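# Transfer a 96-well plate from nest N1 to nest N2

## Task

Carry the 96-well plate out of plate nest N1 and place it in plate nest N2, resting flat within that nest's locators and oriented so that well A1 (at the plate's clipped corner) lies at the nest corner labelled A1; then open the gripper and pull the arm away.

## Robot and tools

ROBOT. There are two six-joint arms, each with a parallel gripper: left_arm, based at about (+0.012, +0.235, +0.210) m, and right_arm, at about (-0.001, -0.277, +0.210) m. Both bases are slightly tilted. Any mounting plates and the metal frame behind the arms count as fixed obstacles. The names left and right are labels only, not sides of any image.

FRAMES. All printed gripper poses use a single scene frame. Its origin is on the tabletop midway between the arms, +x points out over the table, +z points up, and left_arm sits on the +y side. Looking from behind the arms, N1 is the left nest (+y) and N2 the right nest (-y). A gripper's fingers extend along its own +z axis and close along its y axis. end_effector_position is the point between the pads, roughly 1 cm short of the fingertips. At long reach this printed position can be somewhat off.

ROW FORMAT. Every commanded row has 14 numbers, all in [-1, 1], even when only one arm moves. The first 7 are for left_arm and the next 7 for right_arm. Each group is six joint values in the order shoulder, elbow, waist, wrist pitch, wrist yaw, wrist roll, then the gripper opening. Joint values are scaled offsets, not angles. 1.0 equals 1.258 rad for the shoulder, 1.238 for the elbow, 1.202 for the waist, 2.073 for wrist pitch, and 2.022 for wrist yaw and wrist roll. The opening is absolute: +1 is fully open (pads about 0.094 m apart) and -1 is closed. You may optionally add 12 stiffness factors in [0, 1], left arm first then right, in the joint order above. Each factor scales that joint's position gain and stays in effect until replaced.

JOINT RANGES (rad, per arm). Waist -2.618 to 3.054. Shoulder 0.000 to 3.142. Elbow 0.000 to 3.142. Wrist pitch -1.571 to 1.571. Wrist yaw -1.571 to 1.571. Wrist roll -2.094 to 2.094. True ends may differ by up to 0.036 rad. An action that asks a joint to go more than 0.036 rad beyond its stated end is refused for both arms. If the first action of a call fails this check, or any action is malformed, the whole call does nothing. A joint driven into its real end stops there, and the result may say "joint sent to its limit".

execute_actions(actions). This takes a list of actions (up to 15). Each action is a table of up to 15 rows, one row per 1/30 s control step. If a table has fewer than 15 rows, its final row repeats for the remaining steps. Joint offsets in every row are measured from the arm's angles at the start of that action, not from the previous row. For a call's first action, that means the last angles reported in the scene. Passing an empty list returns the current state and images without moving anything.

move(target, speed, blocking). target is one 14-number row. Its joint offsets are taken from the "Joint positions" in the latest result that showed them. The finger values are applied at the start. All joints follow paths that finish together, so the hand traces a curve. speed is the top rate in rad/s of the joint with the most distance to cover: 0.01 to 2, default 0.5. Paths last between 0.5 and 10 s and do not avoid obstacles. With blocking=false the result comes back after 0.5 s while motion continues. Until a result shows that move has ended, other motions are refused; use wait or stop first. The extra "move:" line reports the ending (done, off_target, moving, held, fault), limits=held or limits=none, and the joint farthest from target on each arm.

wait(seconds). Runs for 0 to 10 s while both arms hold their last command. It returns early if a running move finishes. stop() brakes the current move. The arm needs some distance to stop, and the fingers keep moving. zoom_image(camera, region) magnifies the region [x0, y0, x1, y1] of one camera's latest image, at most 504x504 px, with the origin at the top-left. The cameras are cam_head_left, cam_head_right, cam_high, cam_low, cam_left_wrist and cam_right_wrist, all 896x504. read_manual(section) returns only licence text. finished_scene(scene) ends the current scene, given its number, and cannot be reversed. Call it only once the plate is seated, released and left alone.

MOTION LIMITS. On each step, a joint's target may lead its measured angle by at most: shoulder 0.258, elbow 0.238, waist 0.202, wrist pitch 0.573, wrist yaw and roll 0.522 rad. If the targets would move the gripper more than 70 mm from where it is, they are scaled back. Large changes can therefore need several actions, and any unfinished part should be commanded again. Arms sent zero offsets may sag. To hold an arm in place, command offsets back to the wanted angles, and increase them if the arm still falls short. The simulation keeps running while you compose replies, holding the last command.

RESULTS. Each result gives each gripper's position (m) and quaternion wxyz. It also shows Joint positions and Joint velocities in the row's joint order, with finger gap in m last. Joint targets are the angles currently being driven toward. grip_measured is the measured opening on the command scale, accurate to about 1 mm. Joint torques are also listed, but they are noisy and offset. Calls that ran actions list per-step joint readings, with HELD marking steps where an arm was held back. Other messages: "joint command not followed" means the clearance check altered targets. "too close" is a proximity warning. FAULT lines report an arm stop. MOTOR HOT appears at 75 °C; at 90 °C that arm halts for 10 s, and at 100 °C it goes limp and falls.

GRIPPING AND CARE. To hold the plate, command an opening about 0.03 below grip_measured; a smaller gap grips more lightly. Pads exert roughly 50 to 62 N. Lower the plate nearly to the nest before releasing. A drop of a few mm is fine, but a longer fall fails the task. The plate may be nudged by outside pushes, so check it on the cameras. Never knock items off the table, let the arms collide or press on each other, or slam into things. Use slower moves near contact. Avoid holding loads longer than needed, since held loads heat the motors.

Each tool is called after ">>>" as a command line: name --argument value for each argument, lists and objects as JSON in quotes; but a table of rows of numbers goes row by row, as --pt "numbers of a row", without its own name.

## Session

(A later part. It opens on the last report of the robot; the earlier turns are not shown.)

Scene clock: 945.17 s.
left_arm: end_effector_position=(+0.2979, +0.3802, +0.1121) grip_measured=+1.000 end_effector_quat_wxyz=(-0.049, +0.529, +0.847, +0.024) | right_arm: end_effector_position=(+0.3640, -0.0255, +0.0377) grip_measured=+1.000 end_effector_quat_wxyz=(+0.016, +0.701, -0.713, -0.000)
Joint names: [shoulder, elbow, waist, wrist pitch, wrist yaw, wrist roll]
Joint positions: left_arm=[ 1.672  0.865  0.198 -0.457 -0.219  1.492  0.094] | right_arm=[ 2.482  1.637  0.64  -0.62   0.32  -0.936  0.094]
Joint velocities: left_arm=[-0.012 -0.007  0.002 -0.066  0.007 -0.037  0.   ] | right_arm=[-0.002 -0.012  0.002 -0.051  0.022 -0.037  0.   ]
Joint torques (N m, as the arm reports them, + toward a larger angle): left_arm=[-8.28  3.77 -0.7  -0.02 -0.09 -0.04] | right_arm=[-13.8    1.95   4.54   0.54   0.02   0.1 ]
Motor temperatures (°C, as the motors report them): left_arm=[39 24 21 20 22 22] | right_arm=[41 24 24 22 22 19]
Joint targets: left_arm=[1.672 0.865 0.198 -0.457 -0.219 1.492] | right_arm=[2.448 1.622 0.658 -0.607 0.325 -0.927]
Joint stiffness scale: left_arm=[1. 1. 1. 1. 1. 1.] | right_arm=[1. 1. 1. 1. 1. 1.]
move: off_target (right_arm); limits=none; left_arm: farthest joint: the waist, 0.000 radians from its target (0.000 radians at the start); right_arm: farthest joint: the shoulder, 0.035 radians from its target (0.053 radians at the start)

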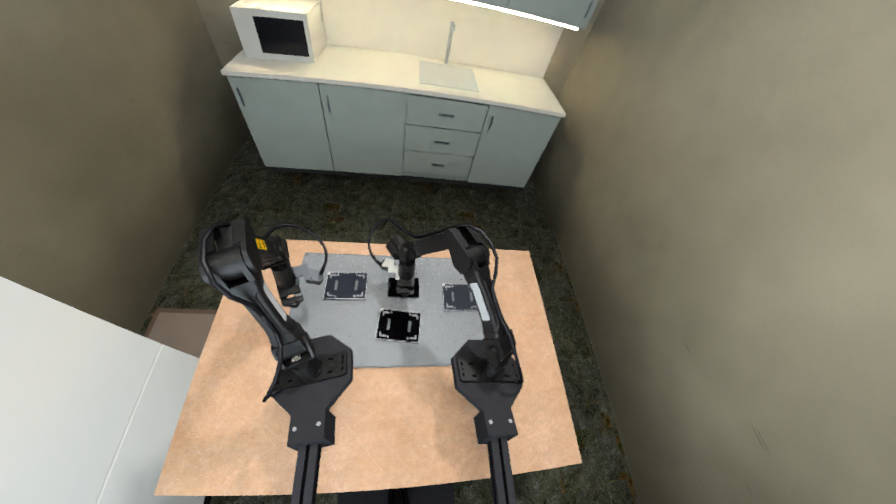

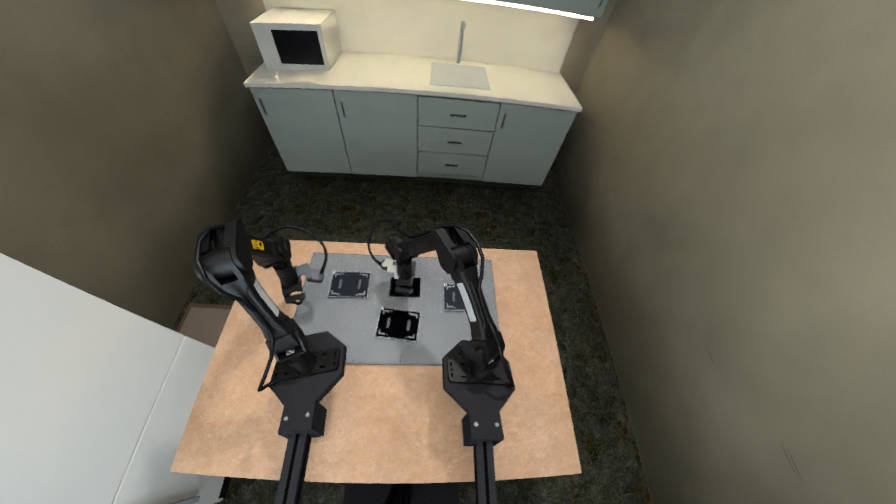

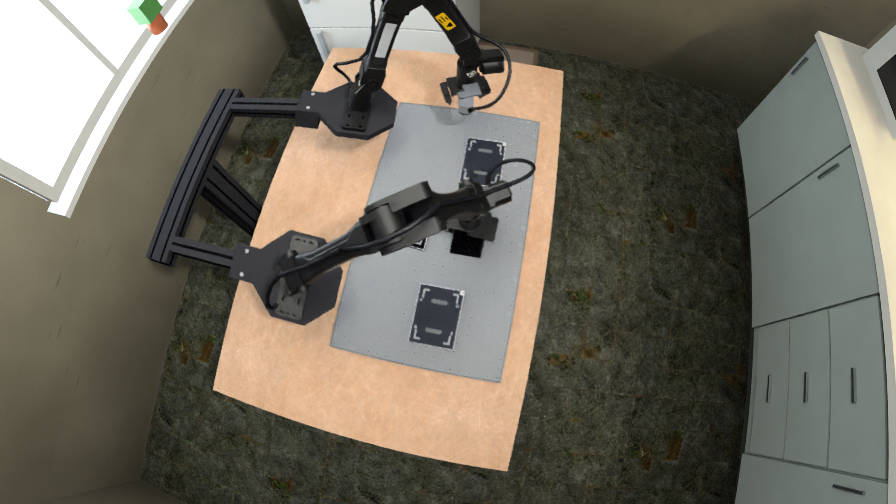

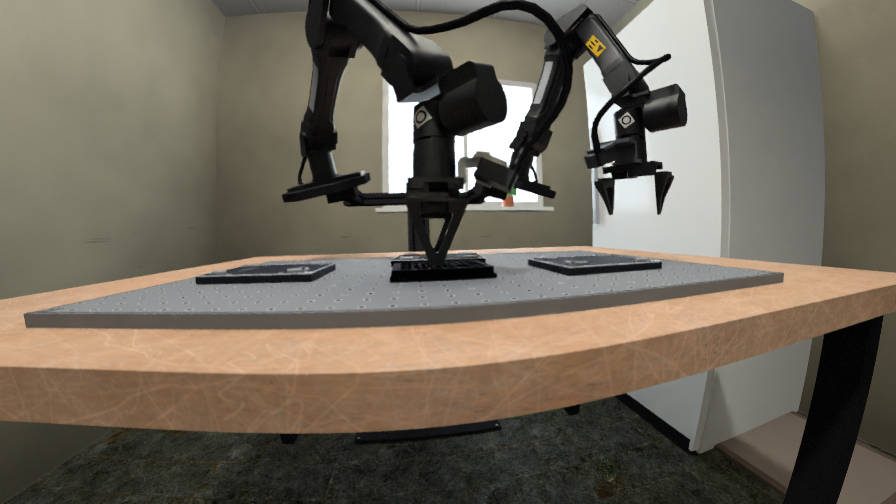

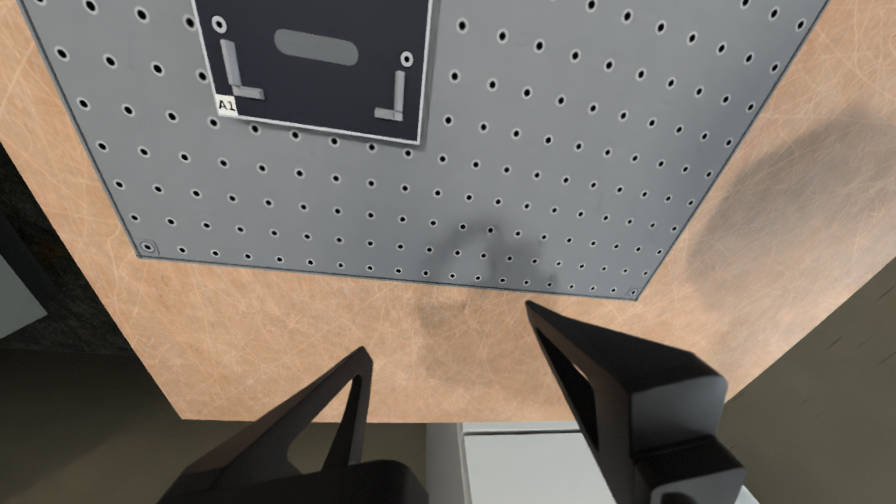

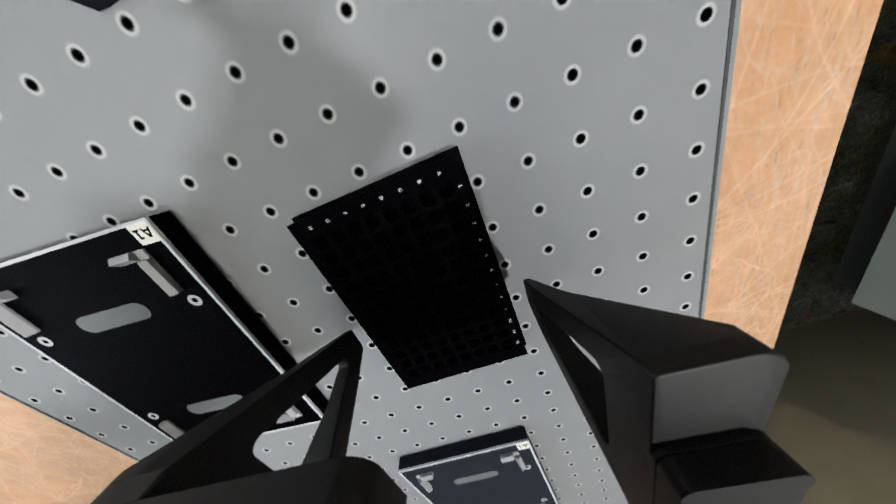

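>>> move --target '[0,0,0,0,0,0,1,0.008,0.0,0.0,0.0106,0,0,1]' --speed 0.05

Scene clock: 963.23 s.
left_arm: end_effector_position=(+0.2979, +0.3802, +0.1121) grip_measured=+1.000 end_effector_quat_wxyz=(-0.049, +0.529, +0.847, +0.024) | right_arm: end_effector_position=(+0.3622, -0.0250, +0.0332) grip_measured=+1.000 end_effector_quat_wxyz=(+0.017, +0.701, -0.713, -0.000)
Joint names: [shoulder, elbow, waist, wrist pitch, wrist yaw, wrist roll]
Joint positions: left_arm=[ 1.672  0.865  0.198 -0.457 -0.219  1.492  0.094] | right_arm=[ 2.494  1.637  0.64  -0.612  0.321 -0.936  0.094]
Joint velocities: left_arm=[-0.007  0.007  0.002  0.007 -0.007 -0.037  0.   ] | right_arm=[-0.017  0.012 -0.012 -0.022  0.022 -0.022  0.   ]
Joint torques (N m, as the arm reports them, + toward a larger angle): left_arm=[-8.28  3.78 -0.69 -0.02 -0.09 -0.04] | right_arm=[-11.28   2.89   3.29   0.53   0.     0.02]
Motor temperatures (°C, as the motors report them): left_arm=[39 24 21 20 22 22] | right_arm=[43 23 25 22 22 19]
Joint targets: left_arm=[1.672 0.865 0.198 -0.457 -0.219 1.492] | right_arm=[2.493 1.637 0.640 -0.599 0.320 -0.936]
Joint stiffness scale: left_arm=[1. 1. 1. 1. 1. 1.] | right_arm=[1. 1. 1. 1. 1. 1.]
move: done; limits=none; left_arm: farthest joint: the waist, 0.000 radians from its target (0.000 radians at the start); right_arm: farthest joint: the wrist pitch, 0.014 radians from its target (0.022 radians at the start)

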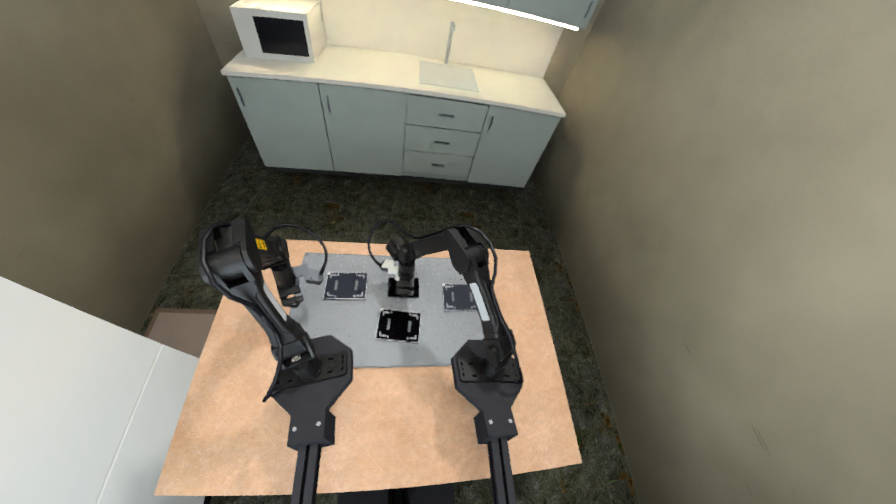

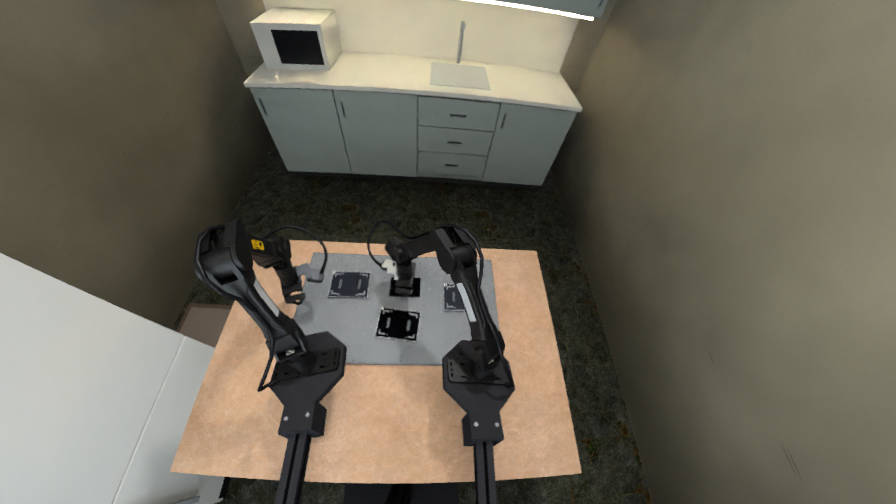

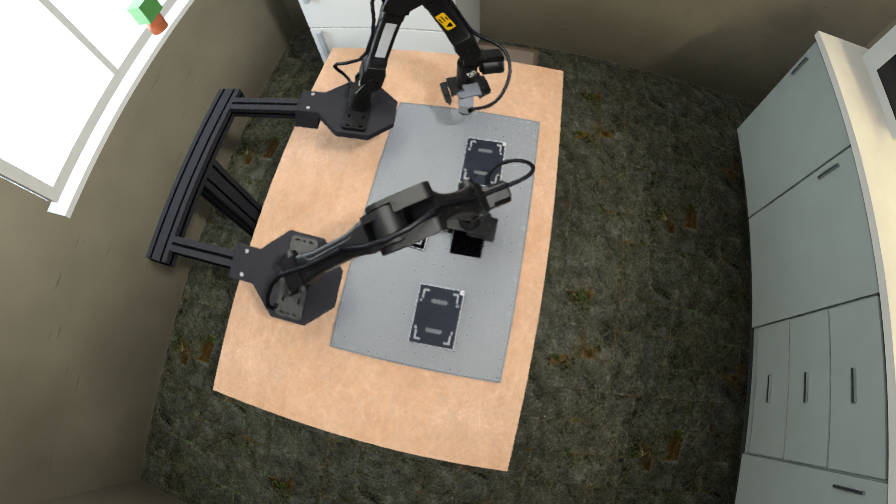

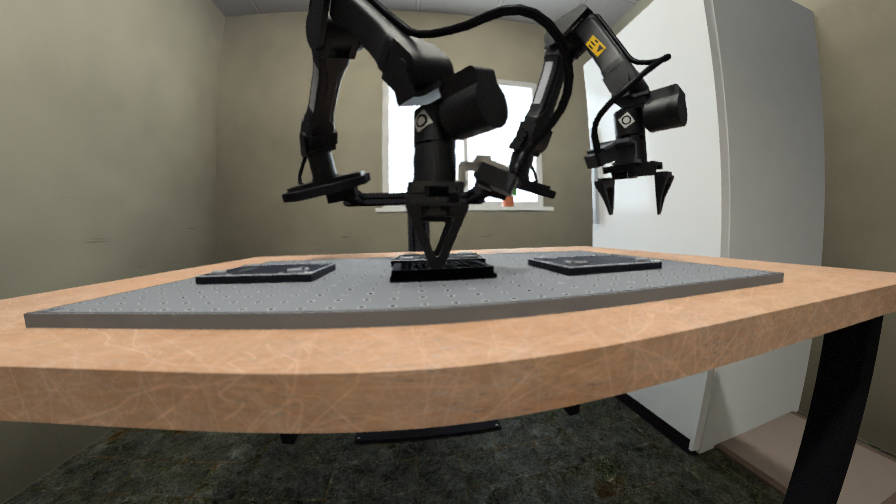

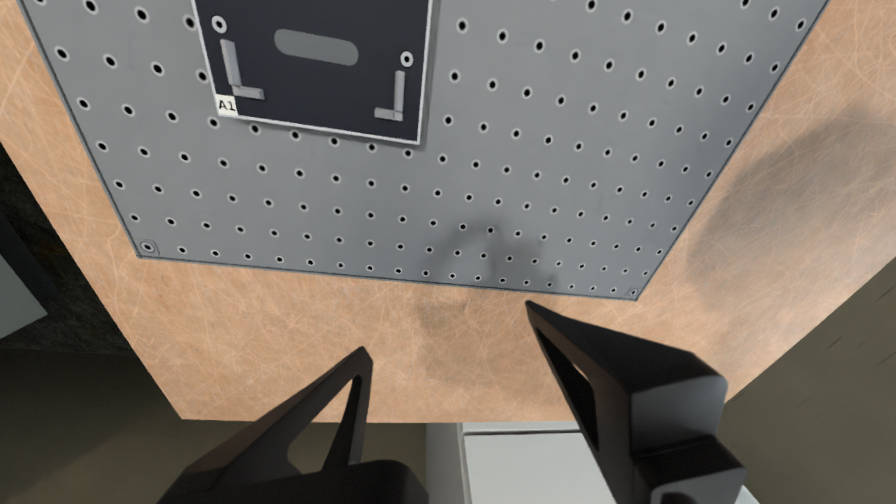

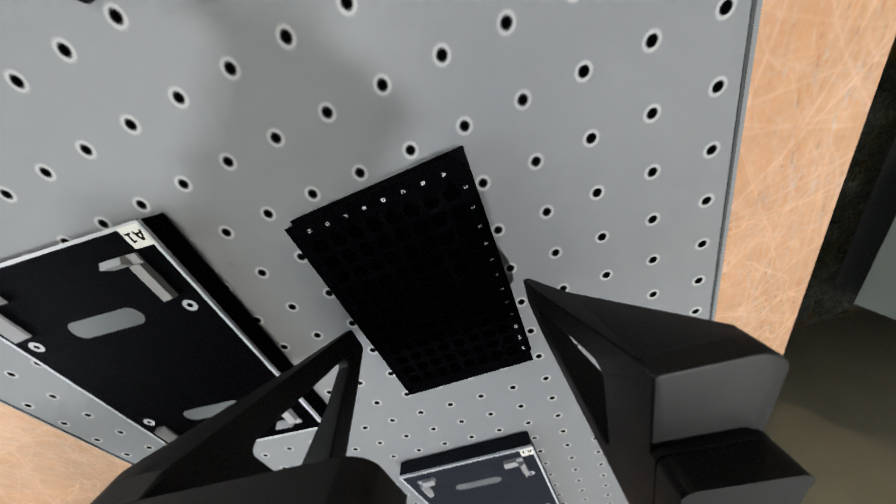

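>>> execute_actions --actions '[]'

Scene clock: 995.57 s.
left_arm: end_effector_position=(+0.2979, +0.3802, +0.1121) grip_measured=+1.000 end_effector_quat_wxyz=(-0.049, +0.529, +0.847, +0.024) | right_arm: end_effector_position=(+0.3623, -0.0250, +0.0332) grip_measured=+1.000 end_effector_quat_wxyz=(+0.017, +0.701, -0.713, -0.000)
Joint names: [shoulder, elbow, waist, wrist pitch, wrist yaw, wrist roll]
Joint positions: left_arm=[ 1.672  0.865  0.198 -0.457 -0.219  1.492  0.094] | right_arm=[ 2.494  1.637  0.64  -0.612  0.321 -0.936  0.094]
Joint velocities: left_arm=[ 0.007 -0.002  0.002 -0.022 -0.007  0.051  0.   ] | right_arm=[-0.032  0.012  0.012  0.007 -0.051  0.007  0.   ]
Joint torques (N m, as the arm reports them, + toward a larger angle): left_arm=[-8.27  3.77 -0.7  -0.02 -0.09 -0.04] | right_arm=[-11.21   2.92   3.27   0.54   0.     0.01]
Motor temperatures (°C, as the motors report them): left_arm=[39 24 21 20 22 22] | right_arm=[41 23 25 22 22 19]
Joint targets: left_arm=[1.672 0.865 0.198 -0.457 -0.219 1.492] | right_arm=[2.493 1.637 0.640 -0.598 0.320 -0.936]
Joint stiffness scale: left_arm=[1. 1. 1. 1. 1. 1.] | right_arm=[1. 1. 1. 1. 1. 1.]

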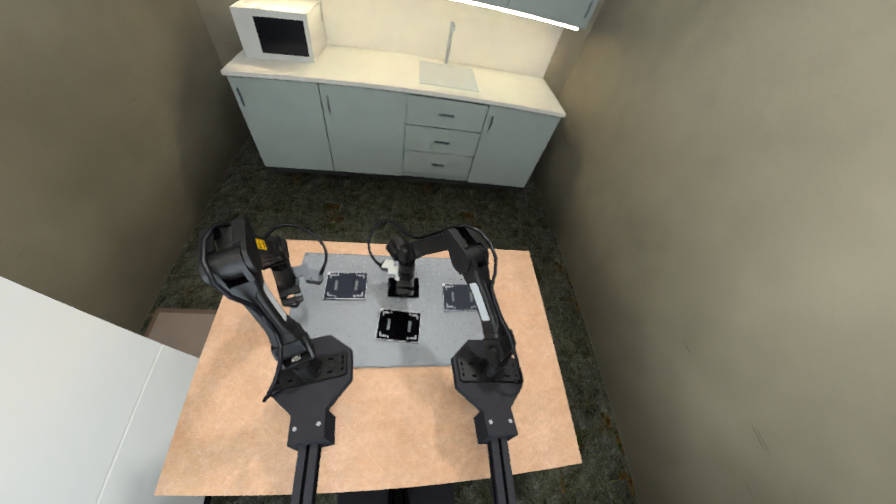

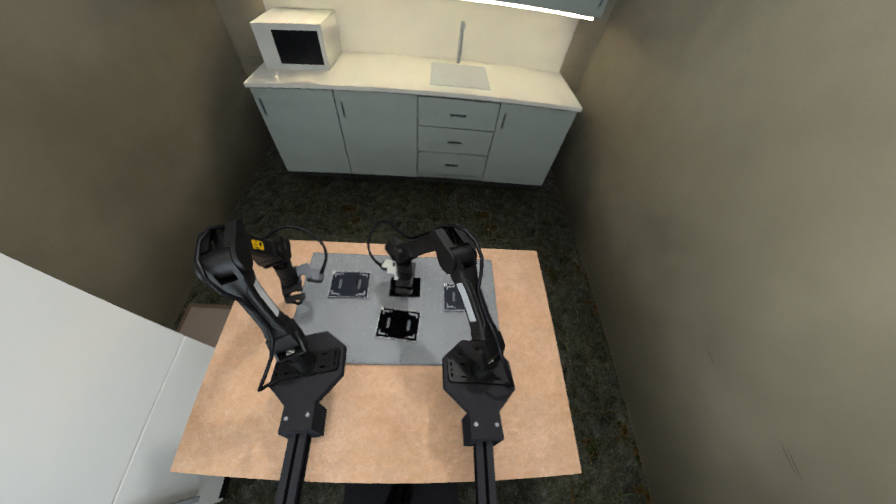

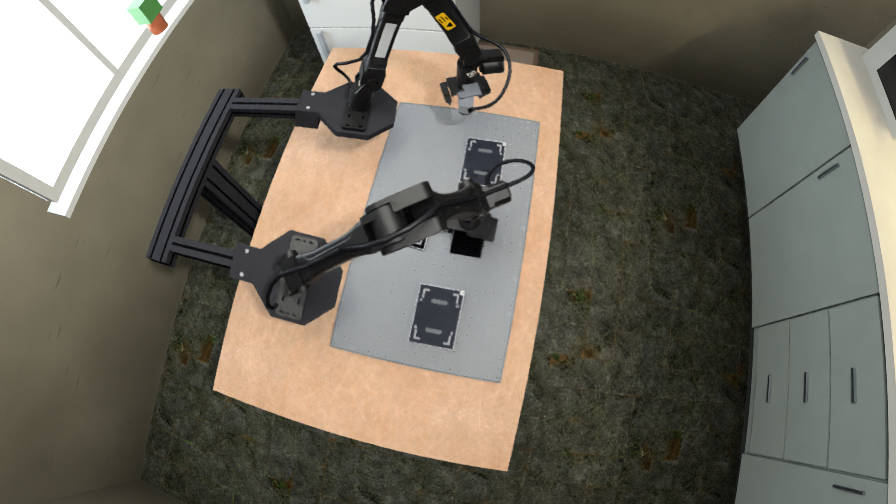

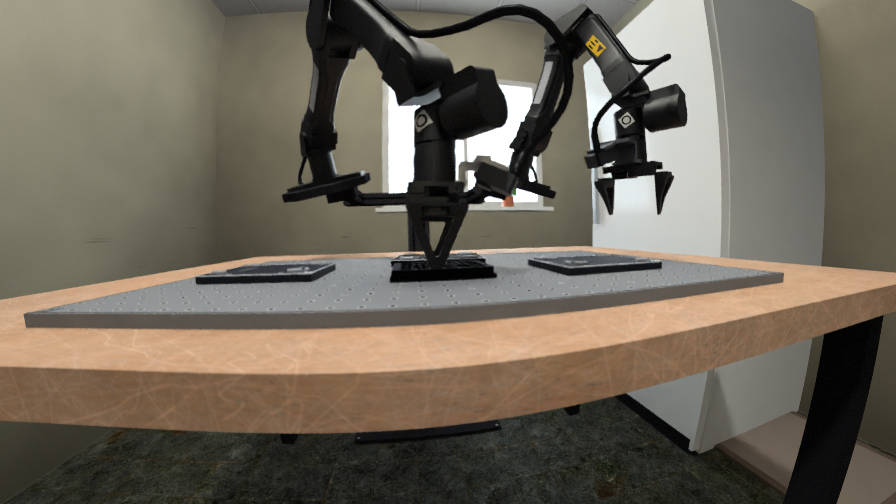

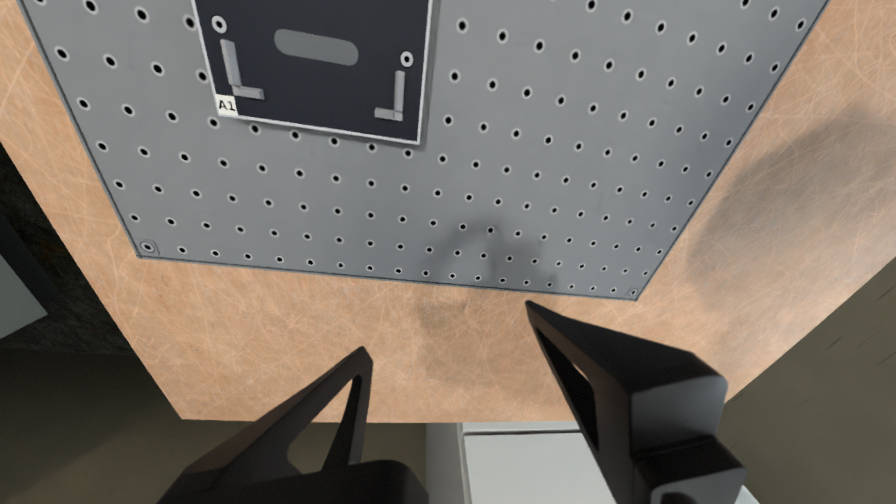

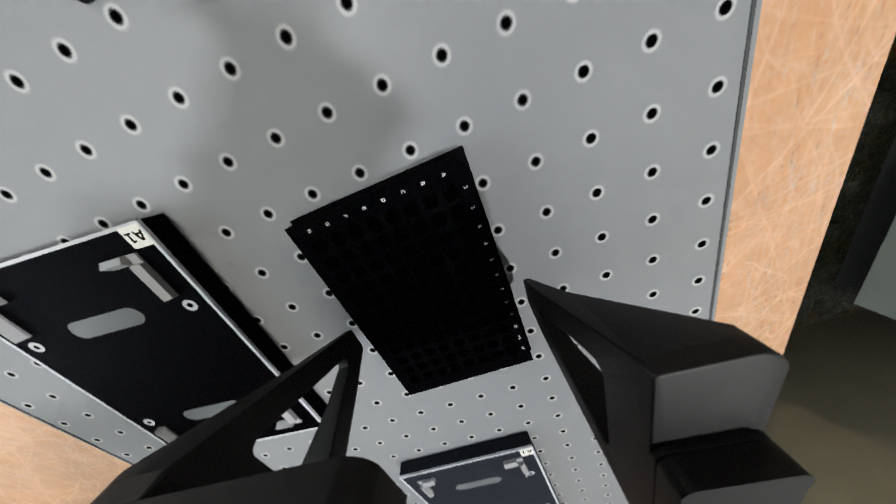

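>>> execute_actions --actions '[[[0,0,0,0,0,0,1,0.005,0,-0.003,0.005,0,-0.002,1],[0,0,0,0,0,0,1,0.009,0,-0.006,0.009,0,-0.003,1],[0,0,0,0,0,0,1,0.013,0.001,-0.009,0.012,0,-0.004,1],[0,0,0,0,0,0,1,0.017,0.001,-0.012,0.015,0,-0.005,1],[0,0,0,0,0,0,1,0.020,0.001,-0.014,0.018,0,-0.006,1]],[[0,0,0,0,0,0,1,0,0,0,0,0,0,1]]]'

Scene clock: 1007.17 s.
left_arm: end_effector_position=(+0.2979, +0.3802, +0.1121) grip_measured=+1.000 end_effector_quat_wxyz=(-0.049, +0.529, +0.847, +0.024) | right_arm: end_effector_position=(+0.3615, -0.0315, +0.0189) grip_measured=+1.000 end_effector_quat_wxyz=(+0.023, +0.696, -0.718, -0.000)
Joint names: [shoulder, elbow, waist, wrist pitch, wrist yaw, wrist roll]
Joint positions: left_arm=[ 1.672  0.865  0.198 -0.457 -0.219  1.492  0.094] | right_arm=[ 2.524  1.637  0.621 -0.589  0.321 -0.939  0.094]
Joint velocities: left_arm=[ 0.017  0.002 -0.002  0.022  0.051 -0.007  0.   ] | right_arm=[-0.002 -0.012  0.012 -0.051  0.022 -0.081  0.   ]
Joint torques (N m, as the arm reports them, + toward a larger angle): left_arm=[-8.27  3.77 -0.69 -0.02 -0.09 -0.04] | right_arm=[-11.16   2.85   3.3    0.36  -0.01   0.02]
Motor temperatures (°C, as the motors report them): left_arm=[39 24 21 20 22 22] | right_arm=[41 23 25 22 22 19]
Joint targets: left_arm=[1.672 0.865 0.198 -0.457 -0.219 1.492] | right_arm=[2.524 1.637 0.621 -0.589 0.321 -0.939]
Joint stiffness scale: left_arm=[1. 1. 1. 1. 1. 1.] | right_arm=[1. 1. 1. 1. 1. 1.]
Step readings (joint positions; steps 1 to 15: 1st action; 16 to 30: 2nd action):
0: left_arm=[1.672 0.865 0.198 -0.457 -0.219 1.492] | right_arm=[2.494 1.637 0.640 -0.612 0.321 -0.936]
1: left_arm=[1.672 0.865 0.198 -0.457 -0.219 1.492] | right_arm=[2.494 1.637 0.640 -0.612 0.321 -0.936]
2: left_arm=[1.672 0.865 0.198 -0.457 -0.219 1.492] | right_arm=[2.495 1.637 0.640 -0.611 0.321 -0.936]
4: left_arm=[1.672 0.865 0.198 -0.457 -0.219 1.492] | right_arm=[2.500 1.637 0.637 -0.605 0.321 -0.936]
8: left_arm=[1.672 0.865 0.198 -0.457 -0.219 1.492] | right_arm=[2.518 1.637 0.625 -0.594 0.321 -0.938]
15: left_arm=[1.672 0.865 0.198 -0.457 -0.219 1.492] | right_arm=[2.524 1.637 0.621 -0.589 0.321 -0.939]
16: left_arm=[1.672 0.865 0.198 -0.457 -0.219 1.492] | right_arm=[2.524 1.637 0.621 -0.589 0.321 -0.939]
17: left_arm=[1.672 0.865 0.198 -0.457 -0.219 1.492] | right_arm=[2.524 1.637 0.621 -0.589 0.321 -0.939]
19: left_arm=[1.672 0.865 0.198 -0.457 -0.219 1.492] | right_arm=[2.524 1.637 0.621 -0.589 0.321 -0.939]
23: left_arm=[1.672 0.865 0.198 -0.457 -0.219 1.492] | right_arm=[2.524 1.637 0.621 -0.589 0.321 -0.939]
30: Joint positions above

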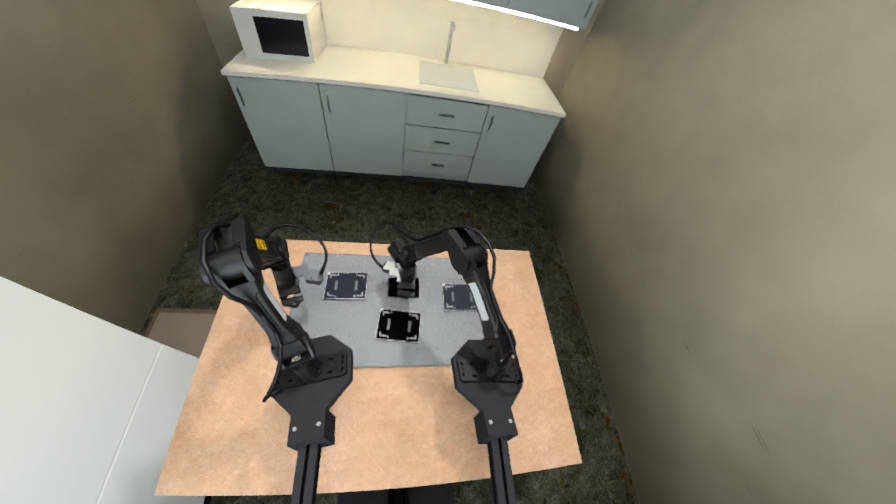

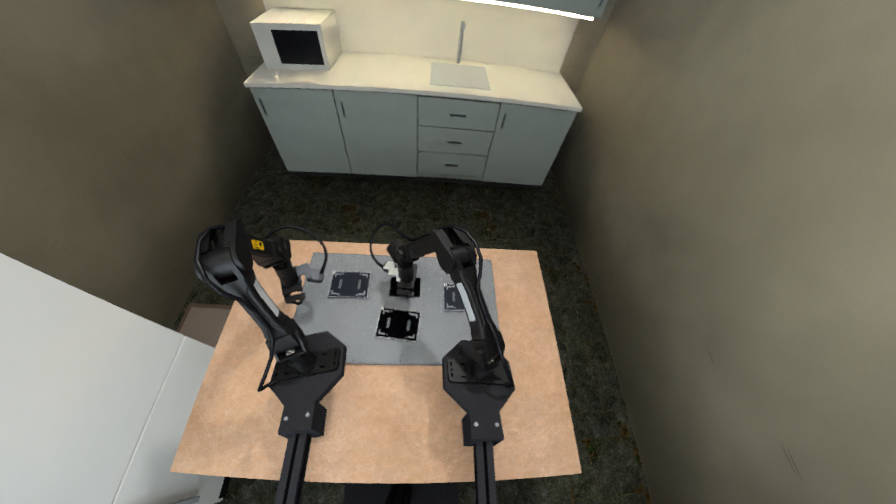

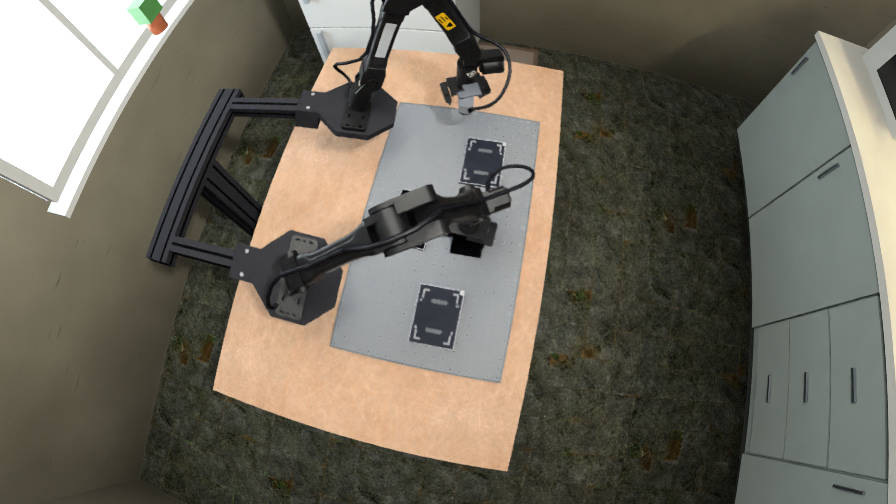

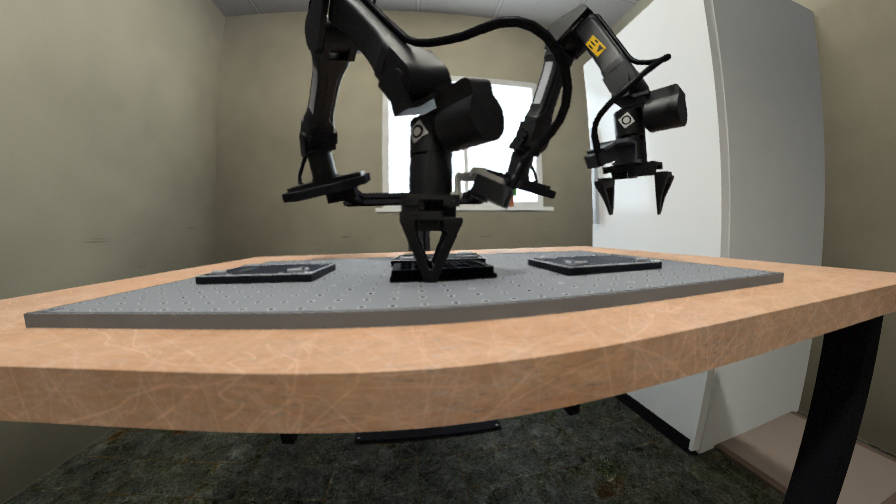

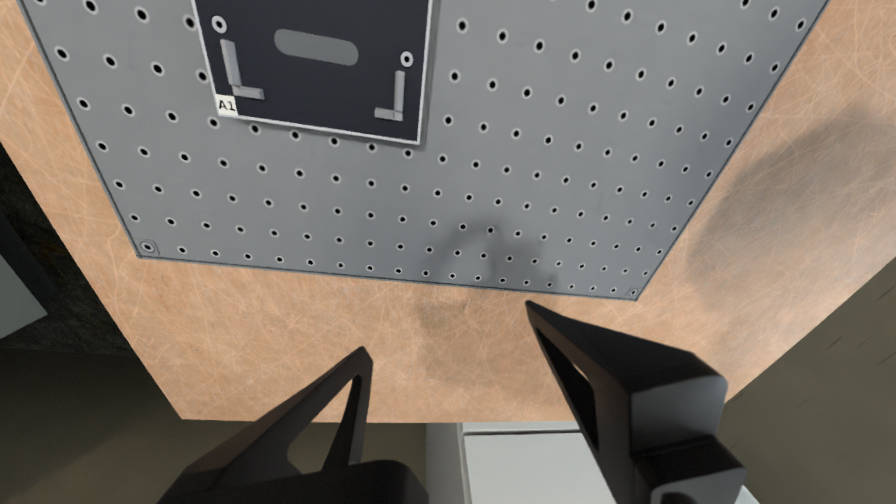

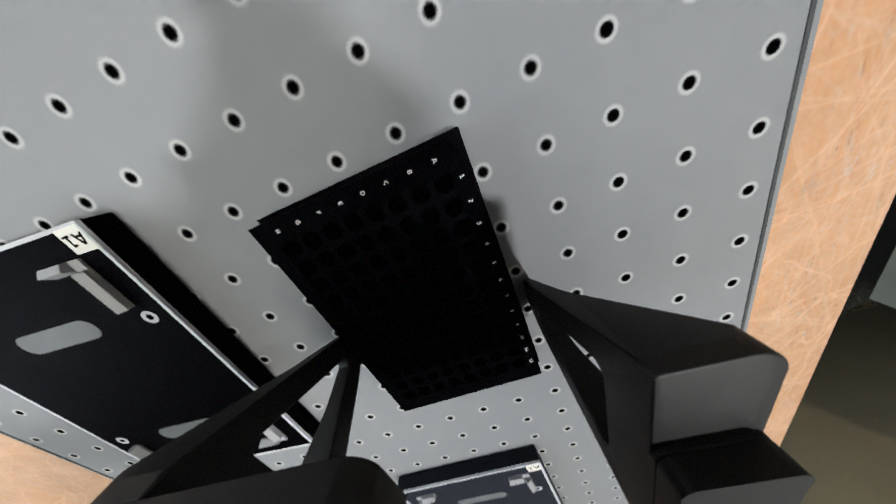

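>>> zoom_image --camera "cam_right_wrist" --region '[230, 180, 630, 430]'

>>> zoom_image --camera "cam_low" --region '[370, 220, 510, 300]'

Region (230, 180, 630, 430) of cam_right_wrist's 896x504 image, scaled by 1.260, with more detail than that image has; it fills the top 315 rows of this view, and the rest is white.

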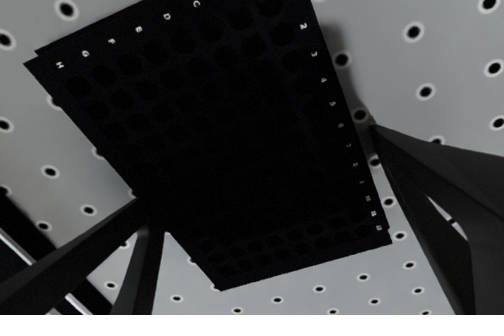

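Region (370, 220, 510, 300) of cam_low's 896x504 image, scaled by 3.600, with more detail than that image has; it fills the top 288 rows of this view, and the rest is white.

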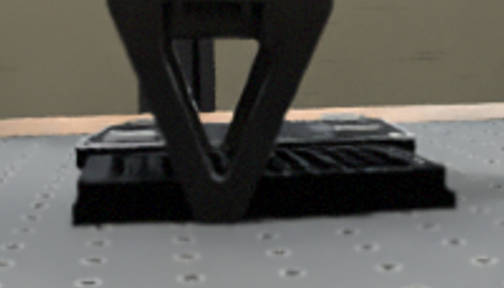

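>>> execute_actions --actions '[[[0,0,0,0,0,0,1,-0.008,0,0.001,-0.004,0,0,1],[0,0,0,0,0,0,1,-0.014,0,0.002,-0.007,0,0,1],[0,0,0,0,0,0,1,-0.019,0,0.003,-0.010,0,0.001,1],[0,0,0,0,0,0,1,-0.023,0,0.004,-0.012,0,0.001,1]]]'

Scene clock: 1032.70 s.
left_arm: end_effector_position=(+0.2979, +0.3802, +0.1121) grip_measured=+1.000 end_effector_quat_wxyz=(-0.049, +0.529, +0.847, +0.024) | right_arm: end_effector_position=(+0.3594, -0.0329, +0.0190) grip_measured=+1.000 end_effector_quat_wxyz=(+0.028, +0.697, -0.716, -0.001)
Joint names: [shoulder, elbow, waist, wrist pitch, wrist yaw, wrist roll]
Joint positions: left_arm=[ 1.672  0.865  0.198 -0.457 -0.219  1.492  0.094] | right_arm=[ 2.524  1.637  0.621 -0.6    0.321 -0.939  0.094]
Joint velocities: left_arm=[-0.007  0.017  0.002  0.066 -0.022  0.081  0.   ] | right_arm=[ 0.002  0.007 -0.007 -0.007 -0.066 -0.007  0.   ]
Joint torques (N m, as the arm reports them, + toward a larger angle): left_arm=[-8.28  3.78 -0.69 -0.02 -0.09 -0.04] | right_arm=[-13.36   2.84   3.61   0.15  -0.01   0.04]
Motor temperatures (°C, as the motors report them): left_arm=[39 24 21 20 22 22] | right_arm=[41 22 25 22 22 19]
Joint targets: left_arm=[1.672 0.865 0.198 -0.457 -0.219 1.492] | right_arm=[2.495 1.637 0.625 -0.614 0.321 -0.937]
Joint stiffness scale: left_arm=[1. 1. 1. 1. 1. 1.] | right_arm=[1. 1. 1. 1. 1. 1.]
Step readings (joint positions):
0: left_arm=[1.672 0.865 0.198 -0.457 -0.219 1.492] | right_arm=[2.524 1.637 0.621 -0.589 0.321 -0.939]
1: left_arm=[1.672 0.865 0.198 -0.457 -0.219 1.492] | right_arm=[2.524 1.637 0.621 -0.589 0.321 -0.939]
2: left_arm=[1.672 0.865 0.198 -0.457 -0.219 1.492] | right_arm=[2.524 1.637 0.621 -0.590 0.321 -0.939]
4: left_arm=[1.672 0.865 0.198 -0.457 -0.219 1.492] | right_arm=[2.524 1.637 0.621 -0.593 0.321 -0.939]
8: left_arm=[1.672 0.865 0.198 -0.457 -0.219 1.492] | right_arm=[2.524 1.637 0.621 -0.599 0.321 -0.939]
15: Joint positions above

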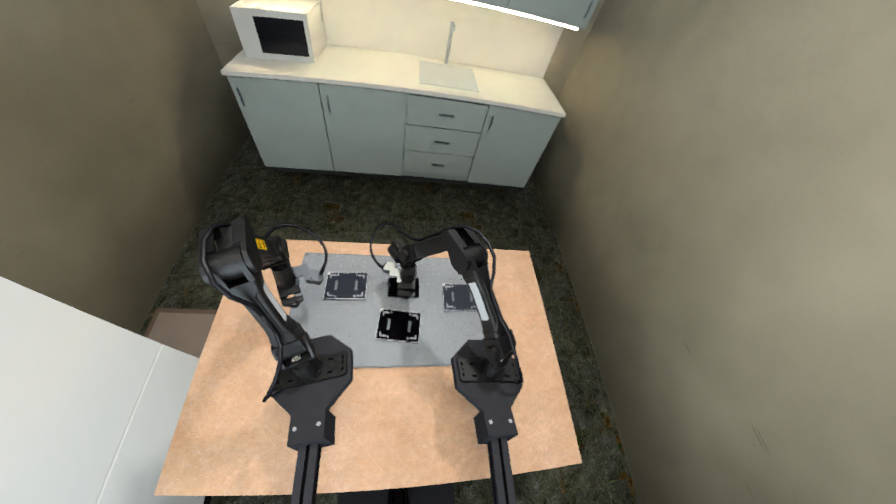

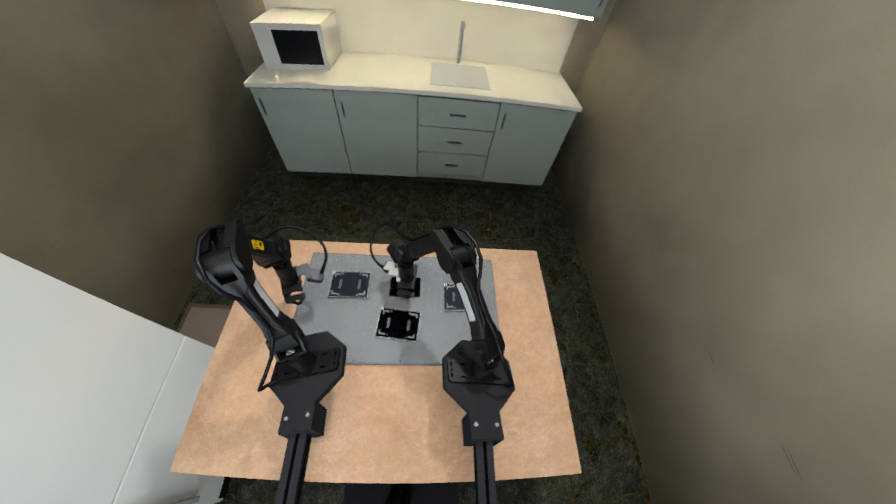

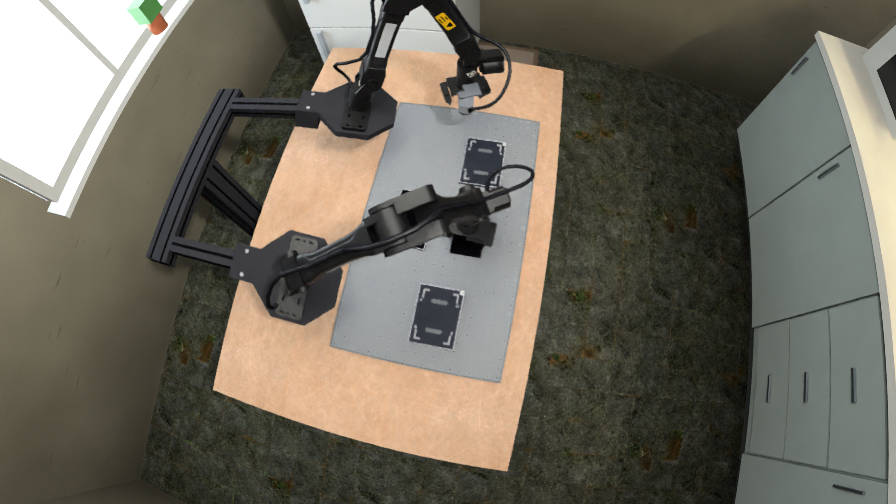

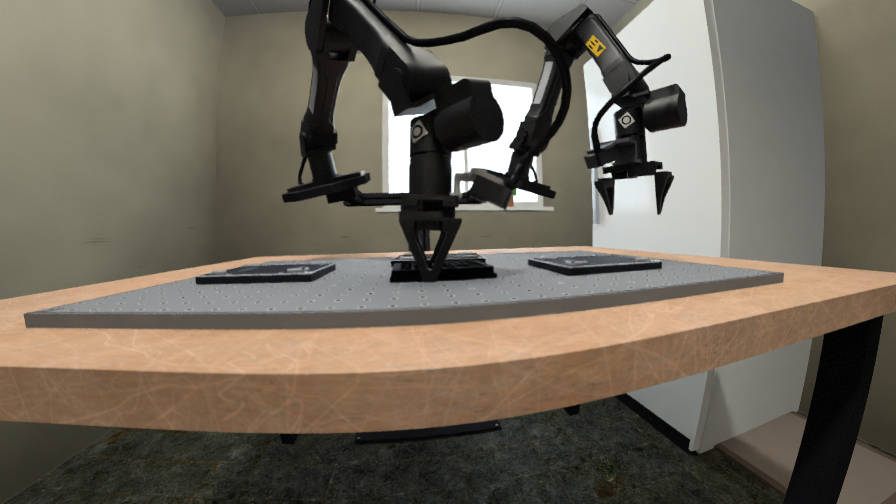

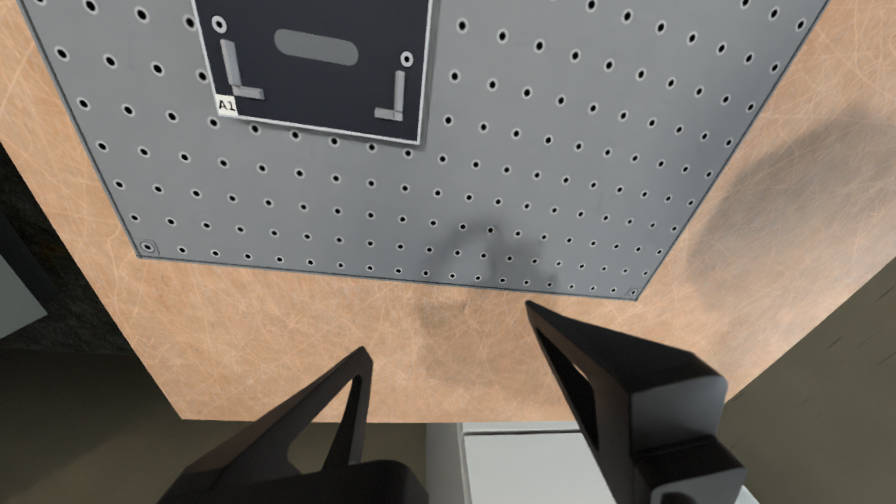

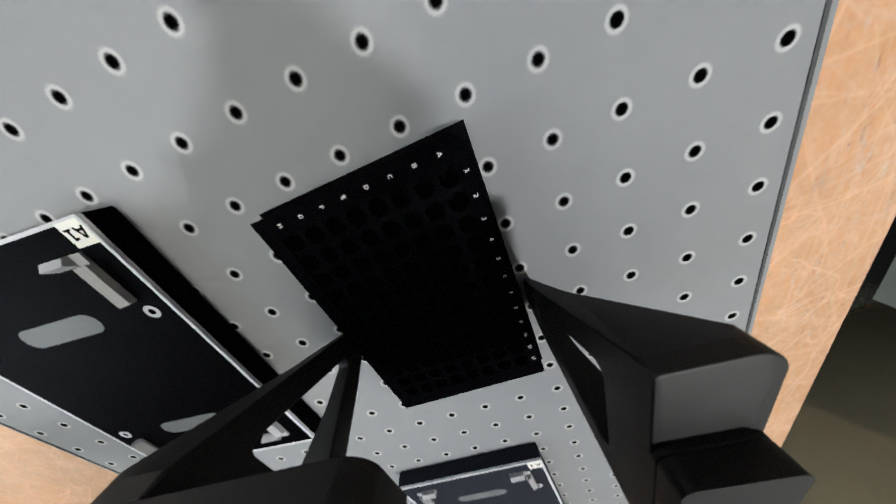

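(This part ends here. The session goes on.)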